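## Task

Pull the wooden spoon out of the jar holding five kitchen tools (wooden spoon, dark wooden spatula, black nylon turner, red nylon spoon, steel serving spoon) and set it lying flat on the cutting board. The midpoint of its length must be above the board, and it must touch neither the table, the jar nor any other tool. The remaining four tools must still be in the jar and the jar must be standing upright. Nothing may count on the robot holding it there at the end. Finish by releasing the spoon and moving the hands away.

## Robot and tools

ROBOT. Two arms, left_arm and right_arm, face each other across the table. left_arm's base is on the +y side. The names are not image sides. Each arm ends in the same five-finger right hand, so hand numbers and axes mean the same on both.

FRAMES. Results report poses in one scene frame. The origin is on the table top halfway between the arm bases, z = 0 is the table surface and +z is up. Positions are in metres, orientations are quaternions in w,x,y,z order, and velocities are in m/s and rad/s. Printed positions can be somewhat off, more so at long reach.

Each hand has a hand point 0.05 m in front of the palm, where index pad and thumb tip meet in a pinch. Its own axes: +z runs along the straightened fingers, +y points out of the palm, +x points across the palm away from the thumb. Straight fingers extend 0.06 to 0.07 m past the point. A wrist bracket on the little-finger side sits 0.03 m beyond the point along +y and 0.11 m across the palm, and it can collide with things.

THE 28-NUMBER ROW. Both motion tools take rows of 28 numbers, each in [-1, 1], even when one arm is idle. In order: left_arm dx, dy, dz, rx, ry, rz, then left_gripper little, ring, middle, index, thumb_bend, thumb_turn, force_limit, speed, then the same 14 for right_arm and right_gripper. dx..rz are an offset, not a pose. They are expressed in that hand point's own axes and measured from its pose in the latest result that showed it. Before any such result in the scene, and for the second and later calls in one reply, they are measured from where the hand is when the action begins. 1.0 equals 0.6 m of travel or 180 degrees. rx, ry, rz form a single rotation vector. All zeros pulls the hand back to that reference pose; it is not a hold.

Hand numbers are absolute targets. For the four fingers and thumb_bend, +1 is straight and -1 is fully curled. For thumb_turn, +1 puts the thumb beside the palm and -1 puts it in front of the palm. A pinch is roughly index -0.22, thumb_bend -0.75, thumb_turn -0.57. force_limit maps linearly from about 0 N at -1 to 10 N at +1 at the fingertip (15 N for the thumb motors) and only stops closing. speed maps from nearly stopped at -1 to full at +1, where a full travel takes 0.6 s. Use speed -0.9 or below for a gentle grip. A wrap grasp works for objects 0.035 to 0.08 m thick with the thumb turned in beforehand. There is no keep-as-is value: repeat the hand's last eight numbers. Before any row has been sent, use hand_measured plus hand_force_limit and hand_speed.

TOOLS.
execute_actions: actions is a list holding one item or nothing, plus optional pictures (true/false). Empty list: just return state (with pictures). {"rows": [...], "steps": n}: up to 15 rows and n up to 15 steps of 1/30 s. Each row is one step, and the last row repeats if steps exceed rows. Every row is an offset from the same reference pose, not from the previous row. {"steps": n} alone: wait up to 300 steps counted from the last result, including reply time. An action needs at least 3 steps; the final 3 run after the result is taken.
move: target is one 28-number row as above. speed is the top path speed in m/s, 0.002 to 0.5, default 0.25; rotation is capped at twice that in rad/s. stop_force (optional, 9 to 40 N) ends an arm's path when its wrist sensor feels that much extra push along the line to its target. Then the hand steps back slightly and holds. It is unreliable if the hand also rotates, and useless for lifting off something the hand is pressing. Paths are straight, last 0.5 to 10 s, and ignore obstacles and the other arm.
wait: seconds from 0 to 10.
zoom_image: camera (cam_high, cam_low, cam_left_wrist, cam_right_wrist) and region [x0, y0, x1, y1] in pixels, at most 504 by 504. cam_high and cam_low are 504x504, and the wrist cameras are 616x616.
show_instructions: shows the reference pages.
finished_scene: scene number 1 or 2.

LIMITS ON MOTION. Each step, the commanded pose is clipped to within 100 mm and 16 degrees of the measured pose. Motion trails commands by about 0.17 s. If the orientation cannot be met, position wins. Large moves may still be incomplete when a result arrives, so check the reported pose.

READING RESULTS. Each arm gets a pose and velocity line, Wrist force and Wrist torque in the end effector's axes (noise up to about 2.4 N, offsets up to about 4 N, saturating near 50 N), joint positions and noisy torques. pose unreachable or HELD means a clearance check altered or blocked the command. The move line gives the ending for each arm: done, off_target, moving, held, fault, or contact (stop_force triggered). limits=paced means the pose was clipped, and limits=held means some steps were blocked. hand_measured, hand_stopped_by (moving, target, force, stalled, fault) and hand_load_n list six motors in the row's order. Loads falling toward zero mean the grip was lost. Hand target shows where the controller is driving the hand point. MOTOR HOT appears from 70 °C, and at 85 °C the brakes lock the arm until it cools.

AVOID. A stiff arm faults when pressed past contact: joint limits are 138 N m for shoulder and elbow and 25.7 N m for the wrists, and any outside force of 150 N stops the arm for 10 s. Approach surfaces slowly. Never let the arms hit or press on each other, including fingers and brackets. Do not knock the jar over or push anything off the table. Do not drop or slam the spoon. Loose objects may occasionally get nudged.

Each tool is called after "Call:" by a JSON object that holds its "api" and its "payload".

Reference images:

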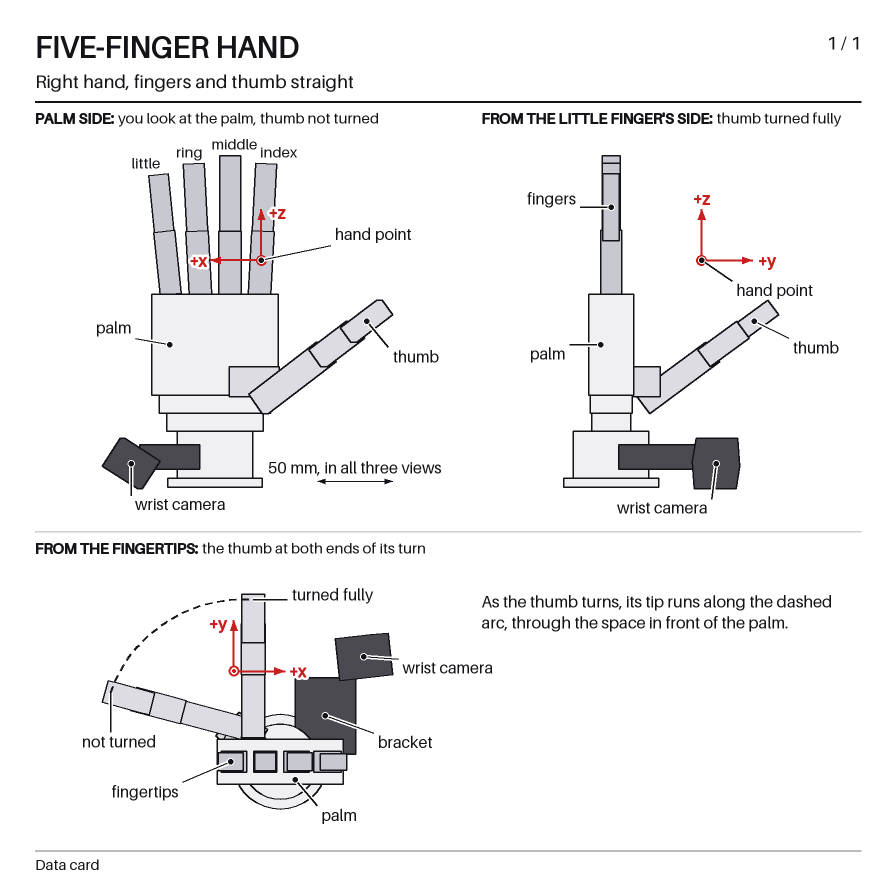

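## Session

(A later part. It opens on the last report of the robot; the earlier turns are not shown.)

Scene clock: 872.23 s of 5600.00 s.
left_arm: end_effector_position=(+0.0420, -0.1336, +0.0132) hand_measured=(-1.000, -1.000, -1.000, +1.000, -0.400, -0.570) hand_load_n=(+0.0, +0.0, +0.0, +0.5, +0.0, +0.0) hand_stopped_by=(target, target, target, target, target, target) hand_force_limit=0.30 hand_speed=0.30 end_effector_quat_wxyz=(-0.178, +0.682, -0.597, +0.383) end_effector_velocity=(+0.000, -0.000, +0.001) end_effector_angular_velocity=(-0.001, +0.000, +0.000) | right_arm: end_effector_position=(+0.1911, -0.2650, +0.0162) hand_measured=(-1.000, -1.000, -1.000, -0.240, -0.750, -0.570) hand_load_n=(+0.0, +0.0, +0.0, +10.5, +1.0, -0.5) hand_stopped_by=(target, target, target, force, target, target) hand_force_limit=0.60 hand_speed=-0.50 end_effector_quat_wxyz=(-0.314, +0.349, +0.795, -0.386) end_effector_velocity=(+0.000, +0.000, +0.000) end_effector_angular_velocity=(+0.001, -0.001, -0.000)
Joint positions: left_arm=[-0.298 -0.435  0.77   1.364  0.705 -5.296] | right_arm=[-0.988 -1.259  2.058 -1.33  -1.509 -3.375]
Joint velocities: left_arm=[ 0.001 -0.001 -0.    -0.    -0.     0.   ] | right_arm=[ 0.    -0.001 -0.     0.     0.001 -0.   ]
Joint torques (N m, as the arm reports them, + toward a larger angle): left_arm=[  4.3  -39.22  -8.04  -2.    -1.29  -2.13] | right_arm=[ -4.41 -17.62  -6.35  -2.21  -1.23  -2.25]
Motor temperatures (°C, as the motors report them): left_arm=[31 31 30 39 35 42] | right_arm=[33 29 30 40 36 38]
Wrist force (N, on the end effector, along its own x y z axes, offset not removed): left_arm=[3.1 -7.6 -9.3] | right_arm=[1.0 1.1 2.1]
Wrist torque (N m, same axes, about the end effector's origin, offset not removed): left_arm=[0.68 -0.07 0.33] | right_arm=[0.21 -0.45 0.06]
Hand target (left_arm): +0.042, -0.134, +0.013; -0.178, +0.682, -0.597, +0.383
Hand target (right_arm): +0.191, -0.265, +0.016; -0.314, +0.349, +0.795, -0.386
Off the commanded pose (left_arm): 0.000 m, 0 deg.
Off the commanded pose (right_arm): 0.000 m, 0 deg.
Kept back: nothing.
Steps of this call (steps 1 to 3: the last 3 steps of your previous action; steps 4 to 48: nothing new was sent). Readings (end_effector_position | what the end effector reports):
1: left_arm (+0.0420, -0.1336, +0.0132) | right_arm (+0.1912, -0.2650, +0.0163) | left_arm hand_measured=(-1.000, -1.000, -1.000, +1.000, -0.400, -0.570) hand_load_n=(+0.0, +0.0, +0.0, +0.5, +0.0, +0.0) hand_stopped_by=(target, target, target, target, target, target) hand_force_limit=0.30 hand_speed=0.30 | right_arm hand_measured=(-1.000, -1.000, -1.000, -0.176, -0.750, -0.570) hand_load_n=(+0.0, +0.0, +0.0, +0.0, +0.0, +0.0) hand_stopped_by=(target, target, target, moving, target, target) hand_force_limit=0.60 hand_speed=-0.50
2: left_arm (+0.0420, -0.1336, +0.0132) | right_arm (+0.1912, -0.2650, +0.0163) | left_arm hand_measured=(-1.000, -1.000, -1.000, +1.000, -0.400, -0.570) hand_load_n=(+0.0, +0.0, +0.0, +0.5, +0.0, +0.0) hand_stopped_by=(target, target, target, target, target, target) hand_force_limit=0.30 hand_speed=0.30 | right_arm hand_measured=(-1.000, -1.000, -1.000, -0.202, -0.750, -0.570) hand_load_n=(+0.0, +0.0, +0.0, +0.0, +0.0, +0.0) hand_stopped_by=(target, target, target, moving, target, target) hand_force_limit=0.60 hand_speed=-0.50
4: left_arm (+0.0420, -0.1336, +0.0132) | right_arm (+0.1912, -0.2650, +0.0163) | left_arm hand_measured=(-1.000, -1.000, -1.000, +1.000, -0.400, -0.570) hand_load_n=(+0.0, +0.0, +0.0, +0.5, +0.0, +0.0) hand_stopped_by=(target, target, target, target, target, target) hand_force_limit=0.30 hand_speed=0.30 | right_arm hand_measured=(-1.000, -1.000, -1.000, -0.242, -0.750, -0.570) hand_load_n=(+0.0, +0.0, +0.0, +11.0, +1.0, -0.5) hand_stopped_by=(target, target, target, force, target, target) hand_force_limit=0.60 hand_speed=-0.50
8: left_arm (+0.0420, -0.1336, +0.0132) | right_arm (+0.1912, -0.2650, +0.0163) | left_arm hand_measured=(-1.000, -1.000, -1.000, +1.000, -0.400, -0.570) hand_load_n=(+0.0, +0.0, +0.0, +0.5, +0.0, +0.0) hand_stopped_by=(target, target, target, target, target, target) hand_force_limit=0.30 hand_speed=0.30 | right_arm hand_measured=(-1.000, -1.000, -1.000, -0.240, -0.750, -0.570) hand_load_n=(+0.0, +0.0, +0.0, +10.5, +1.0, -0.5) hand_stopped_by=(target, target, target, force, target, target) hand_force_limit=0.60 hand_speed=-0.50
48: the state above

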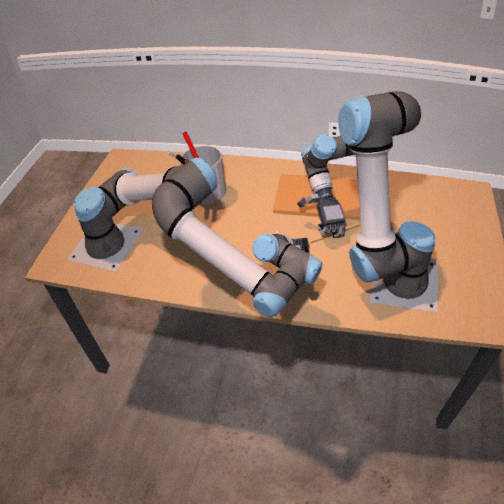

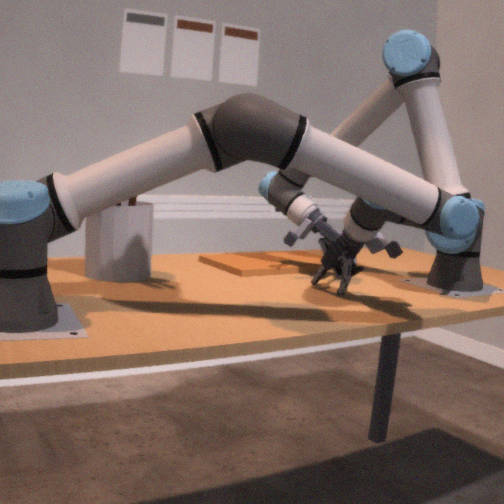

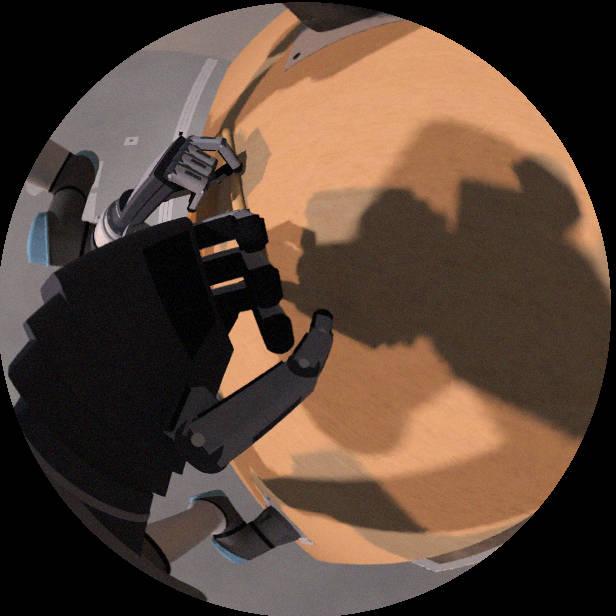

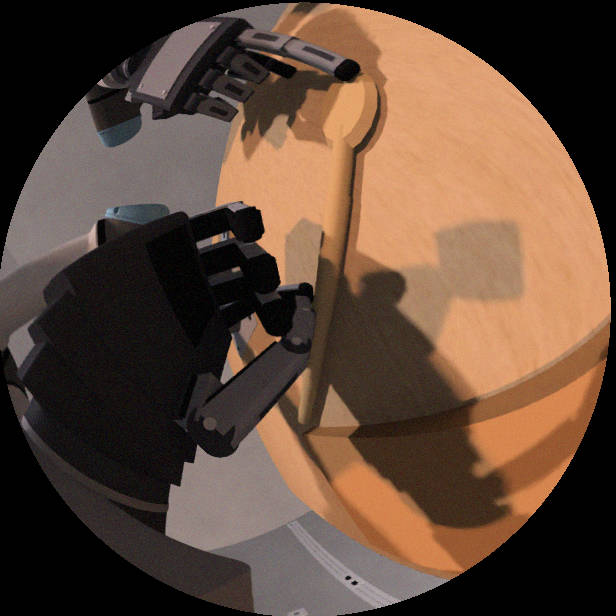

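Call:
{"api": "move", "payload": {"target": [0.031,-0.07,-0.064,0,0,0,-1,-1,-1,1,-0.4,-0.57,0.3,0.3, 0.0115,-0.0416,-0.0252,0,0,0,-1,-1,-1,0.7,-0.3,-0.57,0.6,0.5], "speed": 0.05}}

Call:
{"api": "move", "payload": {"target": [0.05,-0.27,-0.12,0,0,0,-1,-1,-1,1,-0.4,-0.57,0.3,0.3, 0.175,0.043,0.007,0,0,0,-1,-1,-1,0.7,-0.3,-0.57,0.6,0.5], "speed": 0.1}}

Scene clock: 874.17 s of 5600.00 s.
left_arm: end_effector_position=(+0.0422, -0.1336, +0.0727) hand_measured=(-1.000, -1.000, -1.000, +1.000, -0.400, -0.570) hand_load_n=(+0.0, +0.0, +0.0, +0.0, +0.0, +0.0) hand_stopped_by=(target, target, target, target, target, target) hand_force_limit=0.30 hand_speed=0.30 end_effector_quat_wxyz=(-0.178, +0.682, -0.597, +0.383) end_effector_velocity=(-0.000, -0.000, +0.003) end_effector_angular_velocity=(-0.000, +0.000, +0.000) | right_arm: end_effector_position=(+0.1911, -0.2650, +0.0460) hand_measured=(-1.000, -1.000, -1.000, +0.700, -0.300, -0.570) hand_load_n=(+0.0, +0.0, +0.0, +0.0, +0.0, +0.0) hand_stopped_by=(target, target, target, target, target, target) hand_force_limit=0.60 hand_speed=0.50 end_effector_quat_wxyz=(-0.314, +0.349, +0.795, -0.386) end_effector_velocity=(-0.000, +0.000, +0.002) end_effector_angular_velocity=(-0.001, -0.001, +0.001)
Joint positions: left_arm=[-0.298 -0.493  0.727  1.464  0.705 -5.296] | right_arm=[-0.988 -1.313  2.031 -1.249 -1.509 -3.375]
Joint velocities: left_arm=[-0.    -0.003 -0.003  0.006  0.    -0.   ] | right_arm=[ 0.001 -0.004 -0.002  0.004 -0.     0.001]
Joint torques (N m, as the arm reports them, + toward a larger angle): left_arm=[  4.98 -73.7  -28.2    4.85  -2.7   -1.42] | right_arm=[ -4.44 -33.51 -26.81   2.52  -1.34  -2.12]
Motor temperatures (°C, as the motors report them): left_arm=[31 31 30 39 35 42] | right_arm=[33 29 30 40 36 38]
Wrist force (N, on the end effector, along its own x y z axes, offset not removed): left_arm=[-0.4 -1.8 0.2] | right_arm=[0.8 1.6 1.4]
Wrist torque (N m, same axes, about the end effector's origin, offset not removed): left_arm=[-0.16 -0.16 0.06] | right_arm=[0.30 -0.38 0.04]
Hand target (left_arm): +0.042, -0.134, +0.073; -0.178, +0.682, -0.597, +0.383
Hand target (right_arm): +0.191, -0.265, +0.046; -0.314, +0.349, +0.795, -0.386
Off the commanded pose (left_arm): 0.000 m, 0 deg.
Off the commanded pose (right_arm): 0.000 m, 0 deg.
Kept back: nothing.
move: done

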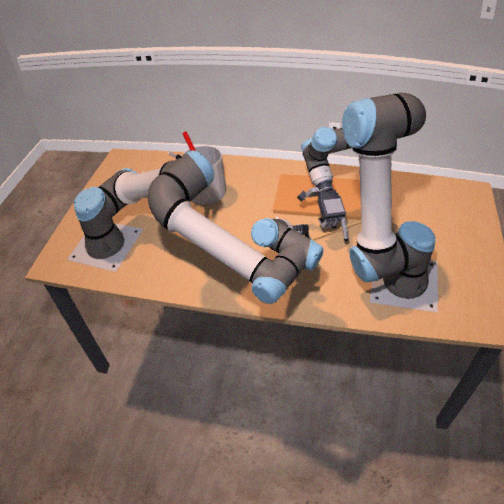

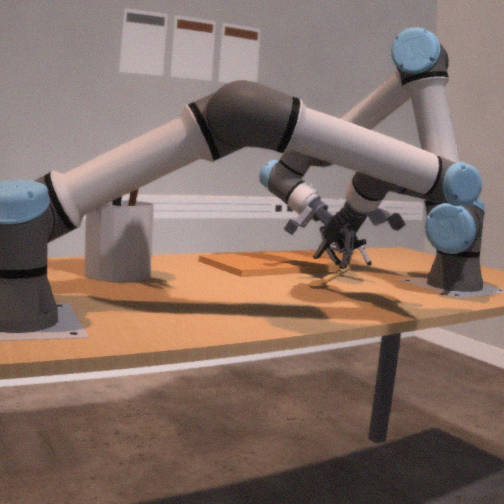

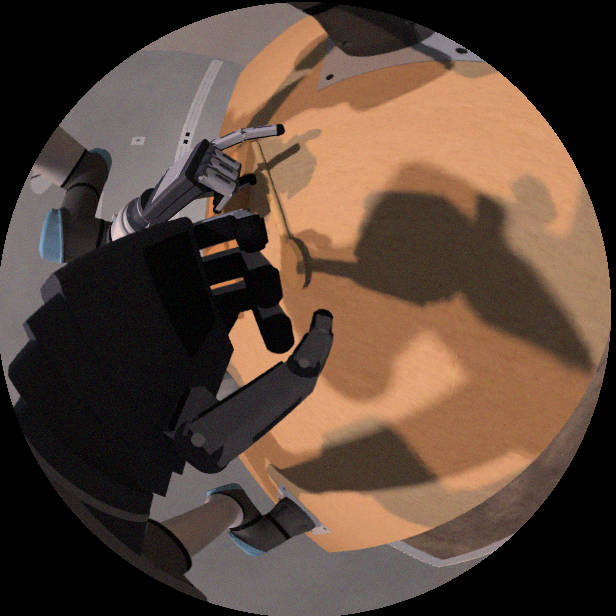

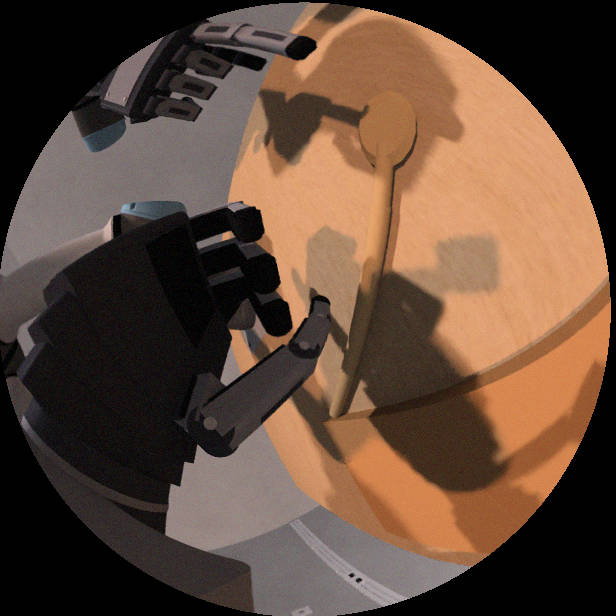

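Scene clock: 876.53 s of 5600.00 s.
left_arm: end_effector_position=(+0.0989, -0.1104, +0.2415) hand_measured=(-1.000, -1.000, -1.000, +1.000, -0.400, -0.570) hand_load_n=(+0.0, +0.0, +0.0, +0.0, +0.0, +0.0) hand_stopped_by=(target, target, target, target, target, target) hand_force_limit=0.30 hand_speed=0.30 end_effector_quat_wxyz=(-0.178, +0.682, -0.597, +0.384) end_effector_velocity=(+0.001, +0.000, +0.002) end_effector_angular_velocity=(+0.001, +0.002, +0.002) | right_arm: end_effector_position=(+0.1370, -0.1716, +0.0466) hand_measured=(-1.000, -1.000, -1.000, +0.700, -0.300, -0.570) hand_load_n=(+0.0, +0.0, +0.0, +0.0, +0.0, +0.0) hand_stopped_by=(target, target, target, target, target, target) hand_force_limit=0.60 hand_speed=0.50 end_effector_quat_wxyz=(-0.314, +0.348, +0.795, -0.386) end_effector_velocity=(-0.000, +0.001, -0.000) end_effector_angular_velocity=(+0.001, +0.000, +0.001)
Joint positions: left_arm=[-0.228 -0.671  0.613  1.673  0.698 -5.187] | right_arm=[-0.763 -1.228  1.911 -1.233 -1.316 -3.258]
Joint velocities: left_arm=[ 0.002 -0.    -0.006  0.006  0.002  0.   ] | right_arm=[ 0.002  0.002 -0.002  0.     0.001  0.   ]
Joint torques (N m, as the arm reports them, + toward a larger angle): left_arm=[  7.48 -68.88 -27.47   4.97   1.17   2.38] | right_arm=[ 14.   -22.31 -25.88   2.7    1.66   2.55]
Motor temperatures (°C, as the motors report them): left_arm=[31 31 30 39 35 42] | right_arm=[33 29 30 40 36 38]
Wrist force (N, on the end effector, along its own x y z axes, offset not removed): left_arm=[1.1 -1.8 0.8] | right_arm=[1.3 1.4 3.3]
Wrist torque (N m, same axes, about the end effector's origin, offset not removed): left_arm=[-0.25 -0.42 0.11] | right_arm=[0.10 -0.48 0.12]
Hand target (left_arm): +0.099, -0.110, +0.242; -0.178, +0.682, -0.597, +0.383
Hand target (right_arm): +0.137, -0.171, +0.047; -0.314, +0.348, +0.794, -0.386
Off the commanded pose (left_arm): 0.000 m, 0 deg.
Off the commanded pose (right_arm): 0.000 m, 0 deg.
Kept back: nothing.
move: done

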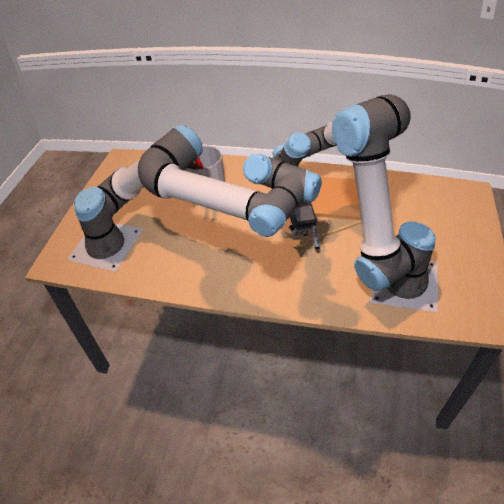

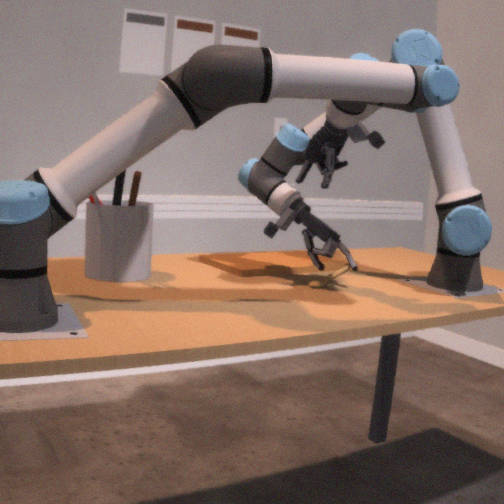

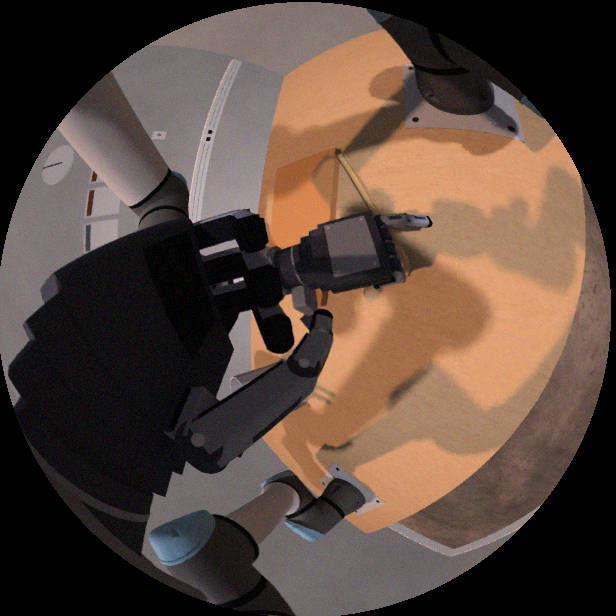

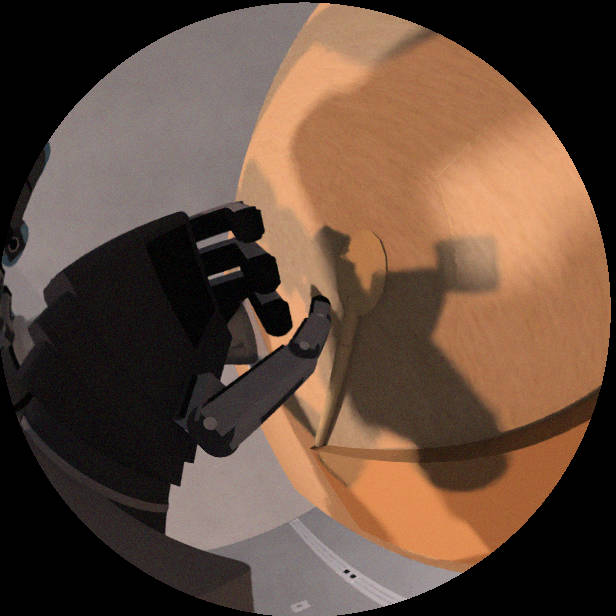

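Call:
{"api": "move", "payload": {"target": [-0.40,0.086,-0.203,0,0,0,-1,-1,-1,1,-0.4,-0.57,0.3,0.3, 0.048,0.012,0.002,0,0,0,-1,-1,-1,0.7,-0.3,-0.57,0.6,0.5], "speed": 0.1}}

Call:
{"api": "move", "payload": {"target": [0,0,0,0,0,0,-1,-1,-1,1,-0.4,-0.57,0.3,0.3, -0.015,0.055,0.033,0,0,0,-1,-1,-1,0.7,-0.3,-0.57,0.6,0.5], "speed": 0.008, "stop_force": 9}}

Call:
{"api": "zoom_image", "payload": {"camera": "cam_left_wrist", "region": [150,20,500,370]}}

Scene clock: 880.10 s of 5600.00 s.
left_arm: end_effector_position=(-0.0242, +0.1318, +0.2091) hand_measured=(-1.000, -1.000, -1.000, +1.000, -0.400, -0.570) hand_load_n=(+0.0, +0.0, +0.0, +0.0, +0.0, +0.0) hand_stopped_by=(target, target, target, target, target, target) hand_force_limit=0.30 hand_speed=0.30 end_effector_quat_wxyz=(-0.178, +0.682, -0.597, +0.383) end_effector_velocity=(-0.001, +0.002, -0.001) end_effector_angular_velocity=(+0.001, -0.002, +0.002) | right_arm: end_effector_position=(+0.1221, -0.1459, +0.0467) hand_measured=(-1.000, -1.000, -1.000, +0.700, -0.300, -0.570) hand_load_n=(+0.0, +0.0, +0.0, +0.0, +0.0, +0.0) hand_stopped_by=(target, target, target, target, target, target) hand_force_limit=0.60 hand_speed=0.50 end_effector_quat_wxyz=(-0.314, +0.348, +0.794, -0.386) end_effector_velocity=(-0.000, +0.000, +0.000) end_effector_angular_velocity=(+0.000, -0.000, -0.000)
Joint positions: left_arm=[-0.674 -1.19   1.678  1.589  0.826 -5.814] | right_arm=[-0.706 -1.199  1.869 -1.228 -1.268 -3.227]
Joint velocities: left_arm=[-0.005 -0.001  0.006  0.002  0.003 -0.008] | right_arm=[ 0.001  0.    -0.     0.     0.001  0.001]
Joint torques (N m, as the arm reports them, + toward a larger angle): left_arm=[ -9.69 -46.78  -9.07   4.98   1.39  -2.44] | right_arm=[ 13.48 -21.24 -25.36   2.68   2.33   2.64]
Motor temperatures (°C, as the motors report them): left_arm=[31 31 30 39 35 42] | right_arm=[33 29 30 40 36 38]
Wrist force (N, on the end effector, along its own x y z axes, offset not removed): left_arm=[0.9 -1.3 0.7] | right_arm=[1.4 1.4 3.0]
Wrist torque (N m, same axes, about the end effector's origin, offset not removed): left_arm=[-0.15 -0.48 0.16] | right_arm=[0.28 -0.54 0.11]
Hand target (left_arm): -0.024, +0.132, +0.209; -0.178, +0.682, -0.597, +0.383
Hand target (right_arm): +0.122, -0.146, +0.047; -0.314, +0.348, +0.794, -0.386
Off the commanded pose (left_arm): 0.001 m, 0 deg.
Off the commanded pose (right_arm): 0.000 m, 0 deg.
Kept back: nothing.
move: done

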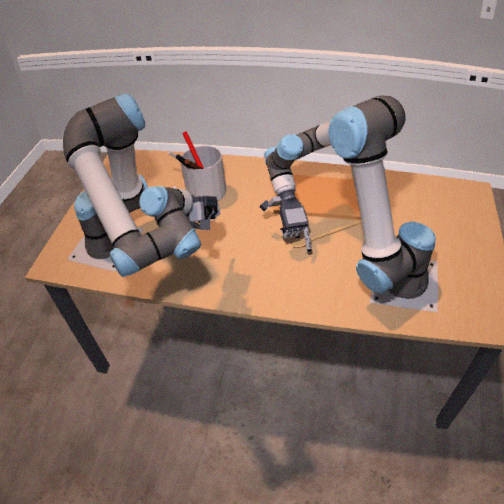

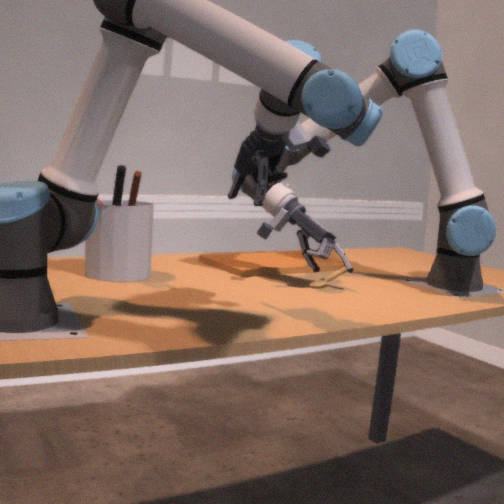

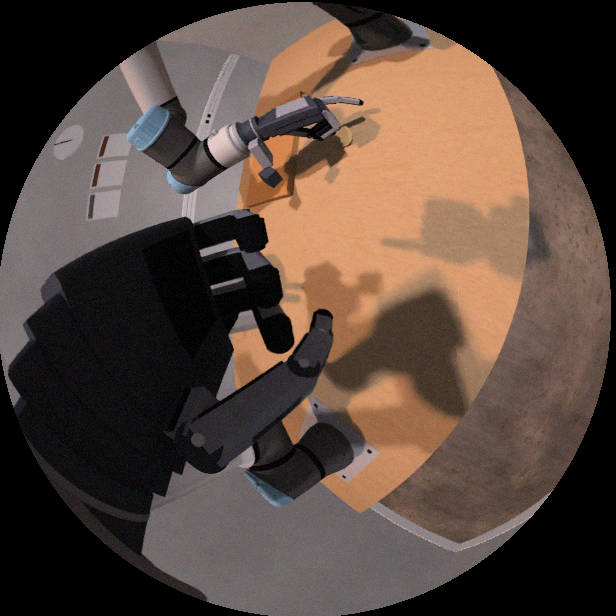

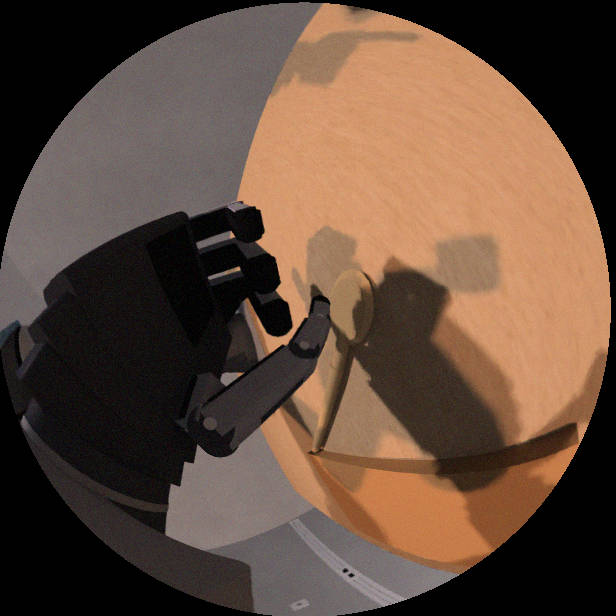

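Scene clock: 883.73 s of 5600.00 s.
left_arm: end_effector_position=(-0.0242, +0.1318, +0.2091) hand_measured=(-1.000, -1.000, -1.000, +1.000, -0.400, -0.570) hand_load_n=(+0.0, +0.0, +0.0, +0.0, +0.0, +0.0) hand_stopped_by=(target, target, target, target, target, target) hand_force_limit=0.30 hand_speed=0.30 end_effector_quat_wxyz=(-0.178, +0.682, -0.597, +0.383) end_effector_velocity=(-0.000, +0.000, -0.000) end_effector_angular_velocity=(-0.000, +0.001, -0.001) | right_arm: end_effector_position=(+0.1222, -0.1458, +0.0208) hand_measured=(-1.000, -1.000, -1.000, +0.700, -0.304, -0.570) hand_load_n=(+0.0, +0.0, +0.0, +0.0, -5.5, -0.5) hand_stopped_by=(target, target, target, target, target, target) hand_force_limit=0.60 hand_speed=0.50 end_effector_quat_wxyz=(-0.314, +0.348, +0.794, -0.386) end_effector_velocity=(-0.002, -0.001, +0.003) end_effector_angular_velocity=(-0.003, +0.004, -0.000)
Joint positions: left_arm=[-0.674 -1.19   1.678  1.589  0.826 -5.814] | right_arm=[-0.706 -1.157  1.892 -1.292 -1.268 -3.227]
Joint velocities: left_arm=[-0.001 -0.001  0.    -0.001  0.001  0.001] | right_arm=[ 0.001 -0.005 -0.001  0.01   0.001 -0.   ]
Joint torques (N m, as the arm reports them, + toward a larger angle): left_arm=[  7.12 -20.53 -24.96  -0.3   -3.2    2.46] | right_arm=[ 12.74 -32.61 -18.45   2.83   2.21   2.26]
Motor temperatures (°C, as the motors report them): left_arm=[31 31 30 39 35 42] | right_arm=[33 29 30 40 36 38]
Wrist force (N, on the end effector, along its own x y z axes, offset not removed): left_arm=[-0.3 -1.1 0.0] | right_arm=[4.9 -11.2 -16.3]
Wrist torque (N m, same axes, about the end effector's origin, offset not removed): left_arm=[-0.15 -0.21 0.01] | right_arm=[0.13 -0.56 0.11]
Hand target (left_arm): -0.024, +0.132, +0.209; -0.178, +0.682, -0.597, +0.383
Hand target (right_arm): +0.122, -0.146, +0.021; -0.314, +0.348, +0.794, -0.386
Off the commanded pose (left_arm): 0.000 m, 0 deg.
Off the commanded pose (right_arm): 0.014 m, 0 deg.
Kept back: nothing.
move: contact (right_arm)

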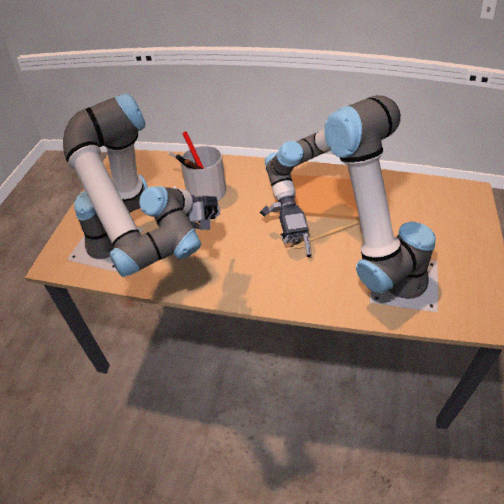

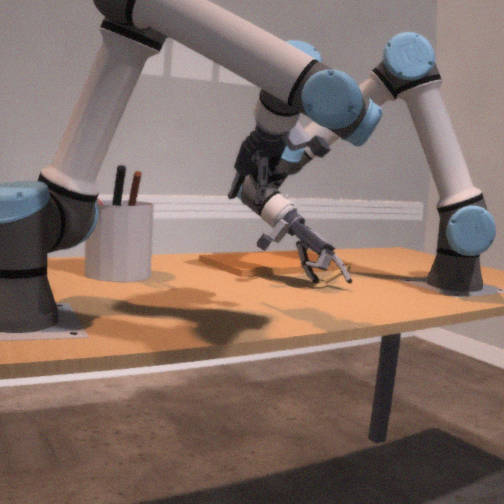

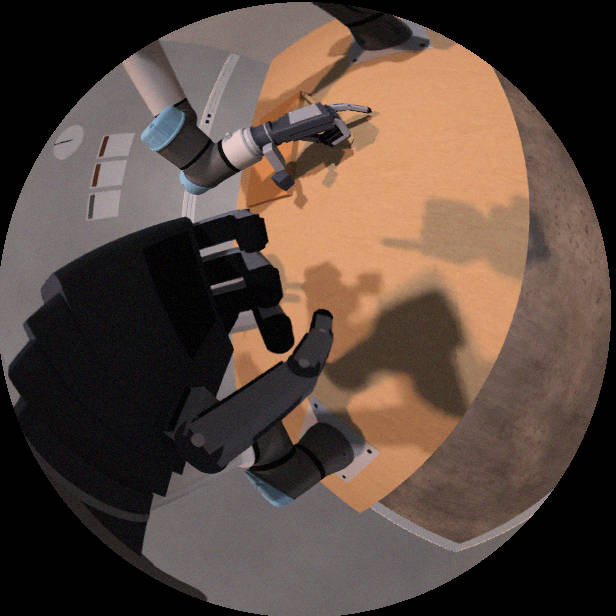

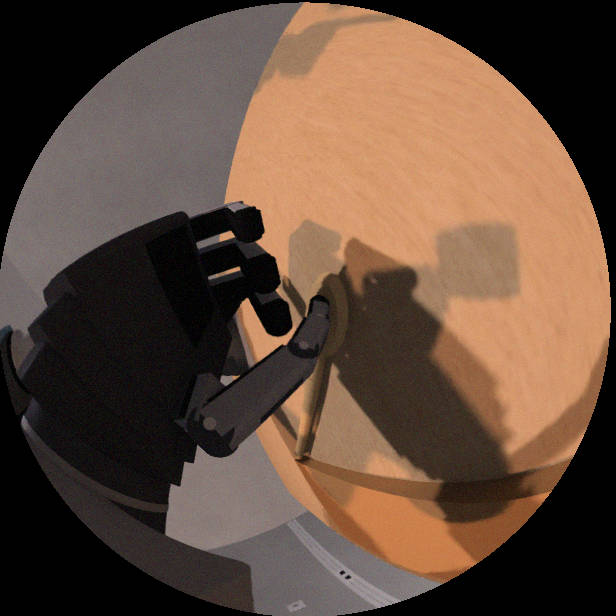

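Region (150, 20, 500, 370) of cam_left_wrist's 616x616 image, scaled by 1.440, with more detail than that image has.

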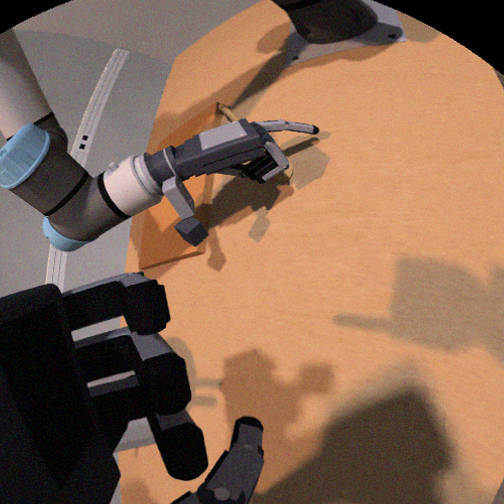

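Call:
{"api": "move", "payload": {"target": [0,0,0,0,0,0,-1,-1,-1,1,-0.4,-0.57,0.3,0.3, 0.0,0.013,-0.07,0,0,0,-1,-1,-1,0.7,-0.3,-0.57,0.6,0.5], "speed": 0.03}}

Call:
{"api": "move", "payload": {"target": [0,0,0,0,0,0,-1,-1,-1,1,-0.4,-0.57,0.3,0.3, -0.01,0.035,0.021,0,0,0,-1,-1,-1,0.7,-0.3,-0.57,0.6,0.5], "speed": 0.008, "stop_force": 9}}

Call:
{"api": "zoom_image", "payload": {"camera": "cam_left_wrist", "region": [200,20,450,270]}}

Scene clock: 885.77 s of 5600.00 s.
left_arm: end_effector_position=(-0.0242, +0.1318, +0.2091) hand_measured=(-1.000, -1.000, -1.000, +1.000, -0.400, -0.570) hand_load_n=(+0.0, +0.0, +0.0, +0.0, +0.0, +0.0) hand_stopped_by=(target, target, target, target, target, target) hand_force_limit=0.30 hand_speed=0.30 end_effector_quat_wxyz=(-0.178, +0.682, -0.597, +0.383) end_effector_velocity=(-0.000, -0.000, -0.001) end_effector_angular_velocity=(+0.001, -0.001, -0.000) | right_arm: end_effector_position=(+0.1565, -0.1258, +0.0354) hand_measured=(-1.000, -1.000, -1.000, +0.700, -0.300, -0.570) hand_load_n=(+0.0, +0.0, +0.0, +0.0, +0.0, +0.0) hand_stopped_by=(target, target, target, target, target, target) hand_force_limit=0.60 hand_speed=0.50 end_effector_quat_wxyz=(-0.314, +0.348, +0.794, -0.386) end_effector_velocity=(+0.002, +0.001, +0.001) end_effector_angular_velocity=(+0.000, -0.000, +0.002)
Joint positions: left_arm=[-0.674 -1.19   1.678  1.589  0.826 -5.814] | right_arm=[-0.728 -1.114  1.773 -1.214 -1.286 -3.239]
Joint velocities: left_arm=[ 0.     0.003 -0.    -0.002 -0.001  0.001] | right_arm=[ 0.     0.003 -0.007  0.005 -0.002 -0.001]
Joint torques (N m, as the arm reports them, + toward a larger angle): left_arm=[  7.22 -20.4  -25.08  -0.32  -3.16   2.36] | right_arm=[-12.78 -27.35 -28.88   2.88  -1.5   -2.21]
Motor temperatures (°C, as the motors report them): left_arm=[31 31 30 39 35 42] | right_arm=[33 29 30 40 36 38]
Wrist force (N, on the end effector, along its own x y z axes, offset not removed): left_arm=[-0.6 -0.9 0.2] | right_arm=[0.5 1.2 3.0]
Wrist torque (N m, same axes, about the end effector's origin, offset not removed): left_arm=[-0.03 -0.18 -0.01] | right_arm=[0.25 -0.30 -0.01]
Hand target (left_arm): -0.024, +0.132, +0.209; -0.178, +0.682, -0.597, +0.383
Hand target (right_arm): +0.157, -0.126, +0.036; -0.314, +0.348, +0.794, -0.386
Off the commanded pose (left_arm): 0.000 m, 0 deg.
Off the commanded pose (right_arm): 0.000 m, 0 deg.
Kept back: nothing.
move: done

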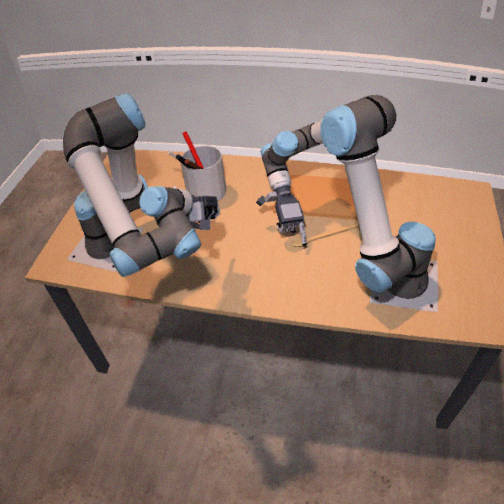

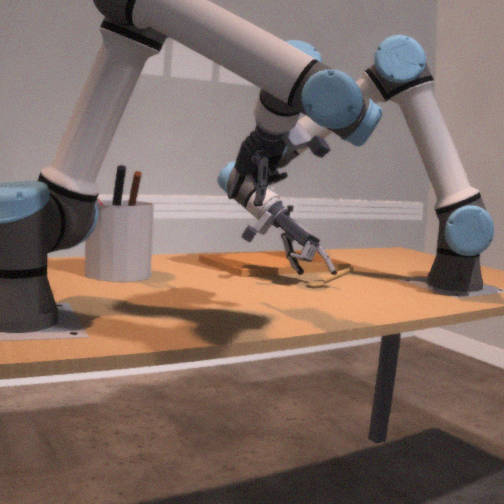

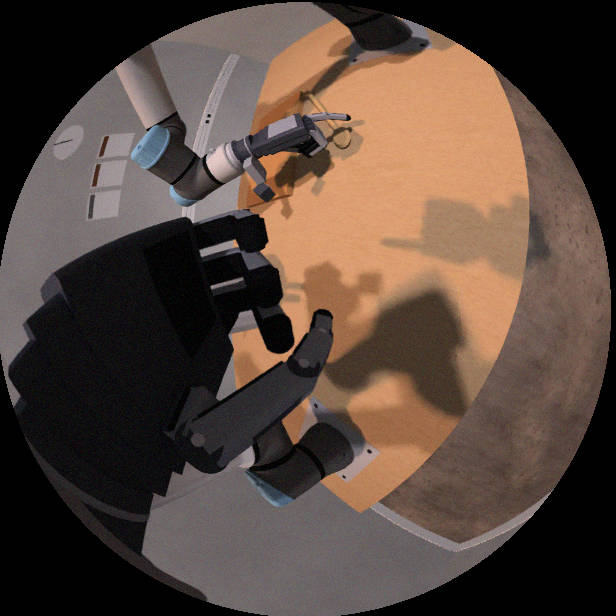

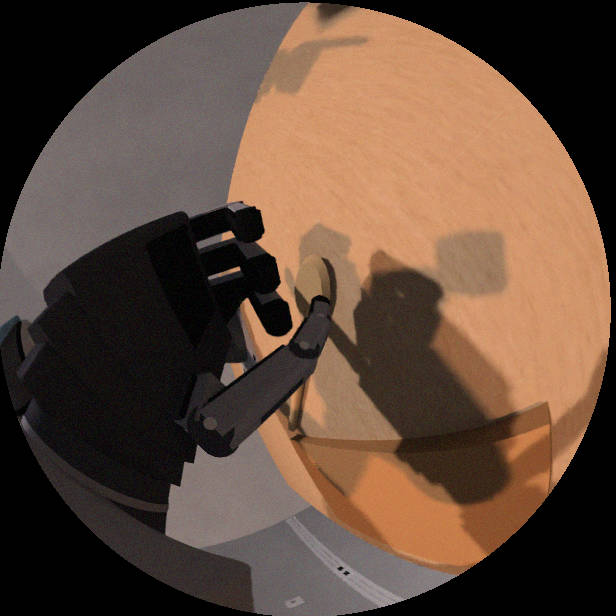

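Scene clock: 889.27 s of 5600.00 s.
left_arm: end_effector_position=(-0.0242, +0.1318, +0.2091) hand_measured=(-1.000, -1.000, -1.000, +1.000, -0.400, -0.570) hand_load_n=(+0.0, +0.0, +0.0, +0.0, +0.0, +0.0) hand_stopped_by=(target, target, target, target, target, target) hand_force_limit=0.30 hand_speed=0.30 end_effector_quat_wxyz=(-0.178, +0.682, -0.597, +0.383) end_effector_velocity=(-0.000, +0.000, -0.000) end_effector_angular_velocity=(-0.000, -0.000, +0.002) | right_arm: end_effector_position=(+0.1568, -0.1258, +0.0108) hand_measured=(-1.000, -1.000, -1.000, +0.700, -0.302, -0.570) hand_load_n=(+0.0, +0.0, +0.0, +0.0, -3.5, -0.5) hand_stopped_by=(target, target, target, target, target, target) hand_force_limit=0.60 hand_speed=0.50 end_effector_quat_wxyz=(-0.314, +0.349, +0.795, -0.386) end_effector_velocity=(-0.001, -0.001, +0.002) end_effector_angular_velocity=(-0.003, +0.003, -0.002)
Joint positions: left_arm=[-0.674 -1.19   1.678  1.589  0.826 -5.814] | right_arm=[-0.728 -1.076  1.793 -1.271 -1.286 -3.239]
Joint velocities: left_arm=[-0.     0.001  0.     0.     0.001 -0.003] | right_arm=[-0.001 -0.003 -0.     0.007  0.001  0.001]
Joint torques (N m, as the arm reports them, + toward a larger angle): left_arm=[  7.48 -20.66 -25.11  -0.24  -3.25   2.33] | right_arm=[ -9.24 -35.25 -11.01   2.45  -1.18  -2.3 ]
Motor temperatures (°C, as the motors report them): left_arm=[31 31 30 39 35 42] | right_arm=[33 29 30 40 36 38]
Wrist force (N, on the end effector, along its own x y z axes, offset not removed): left_arm=[0.1 -2.1 1.1] | right_arm=[2.5 -8.1 -14.2]
Wrist torque (N m, same axes, about the end effector's origin, offset not removed): left_arm=[-0.30 -0.27 0.06] | right_arm=[0.21 -0.36 0.02]
Hand target (left_arm): -0.024, +0.132, +0.209; -0.178, +0.682, -0.597, +0.383
Hand target (right_arm): +0.157, -0.126, +0.011; -0.314, +0.348, +0.795, -0.386
Off the commanded pose (left_arm): 0.000 m, 0 deg.
Off the commanded pose (right_arm): 0.001 m, 0 deg.
Kept back: nothing.
move: contact (right_arm)

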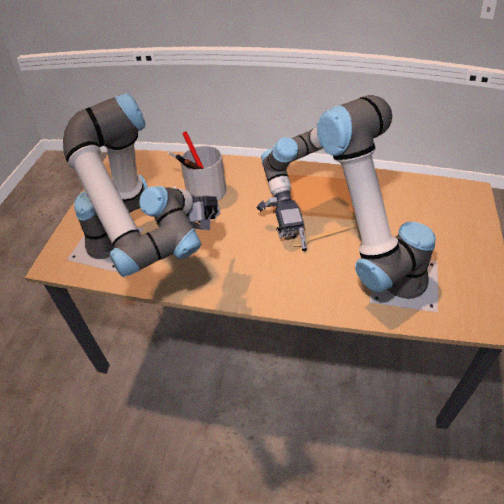

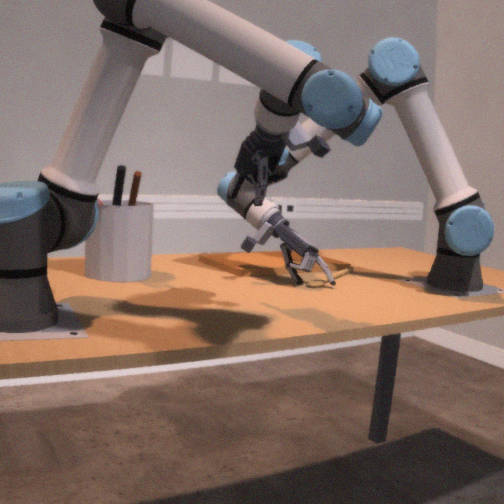

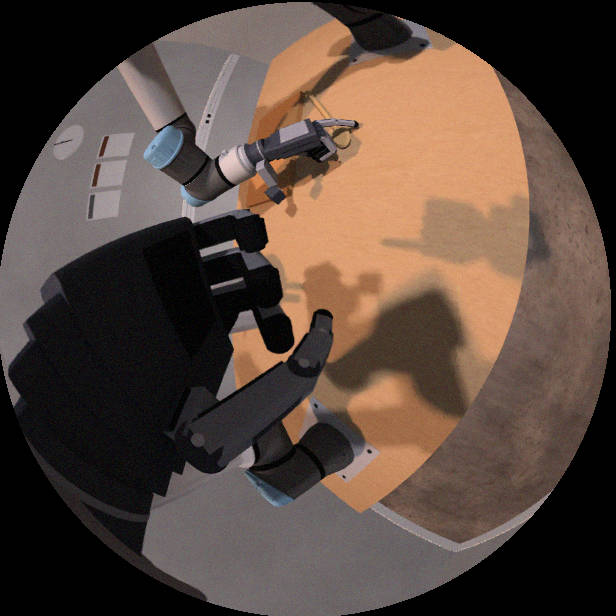

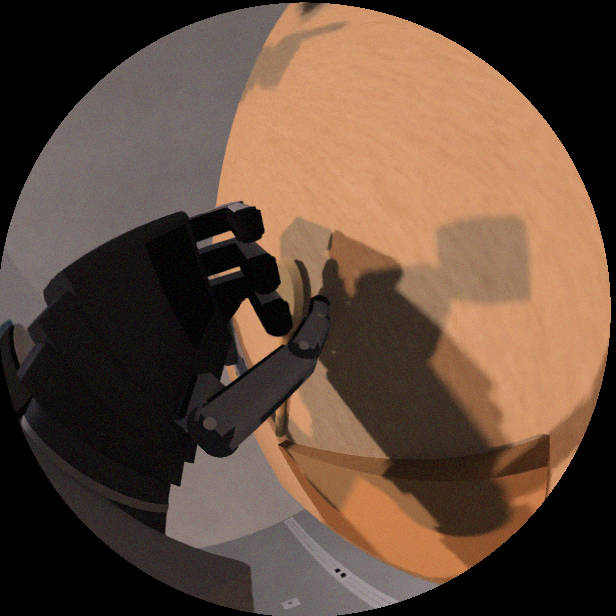

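Region (200, 20, 450, 270) of cam_left_wrist's 616x616 image, scaled by 2.016, with more detail than that image has.

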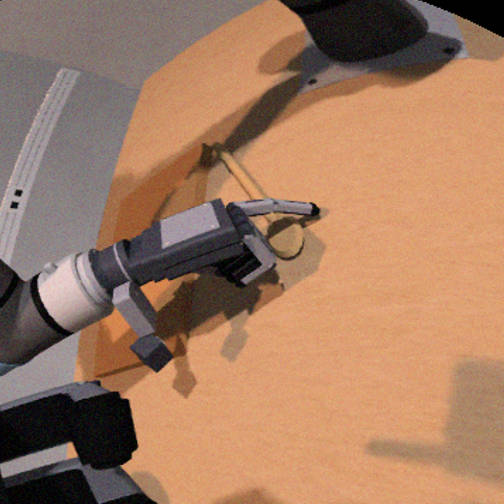

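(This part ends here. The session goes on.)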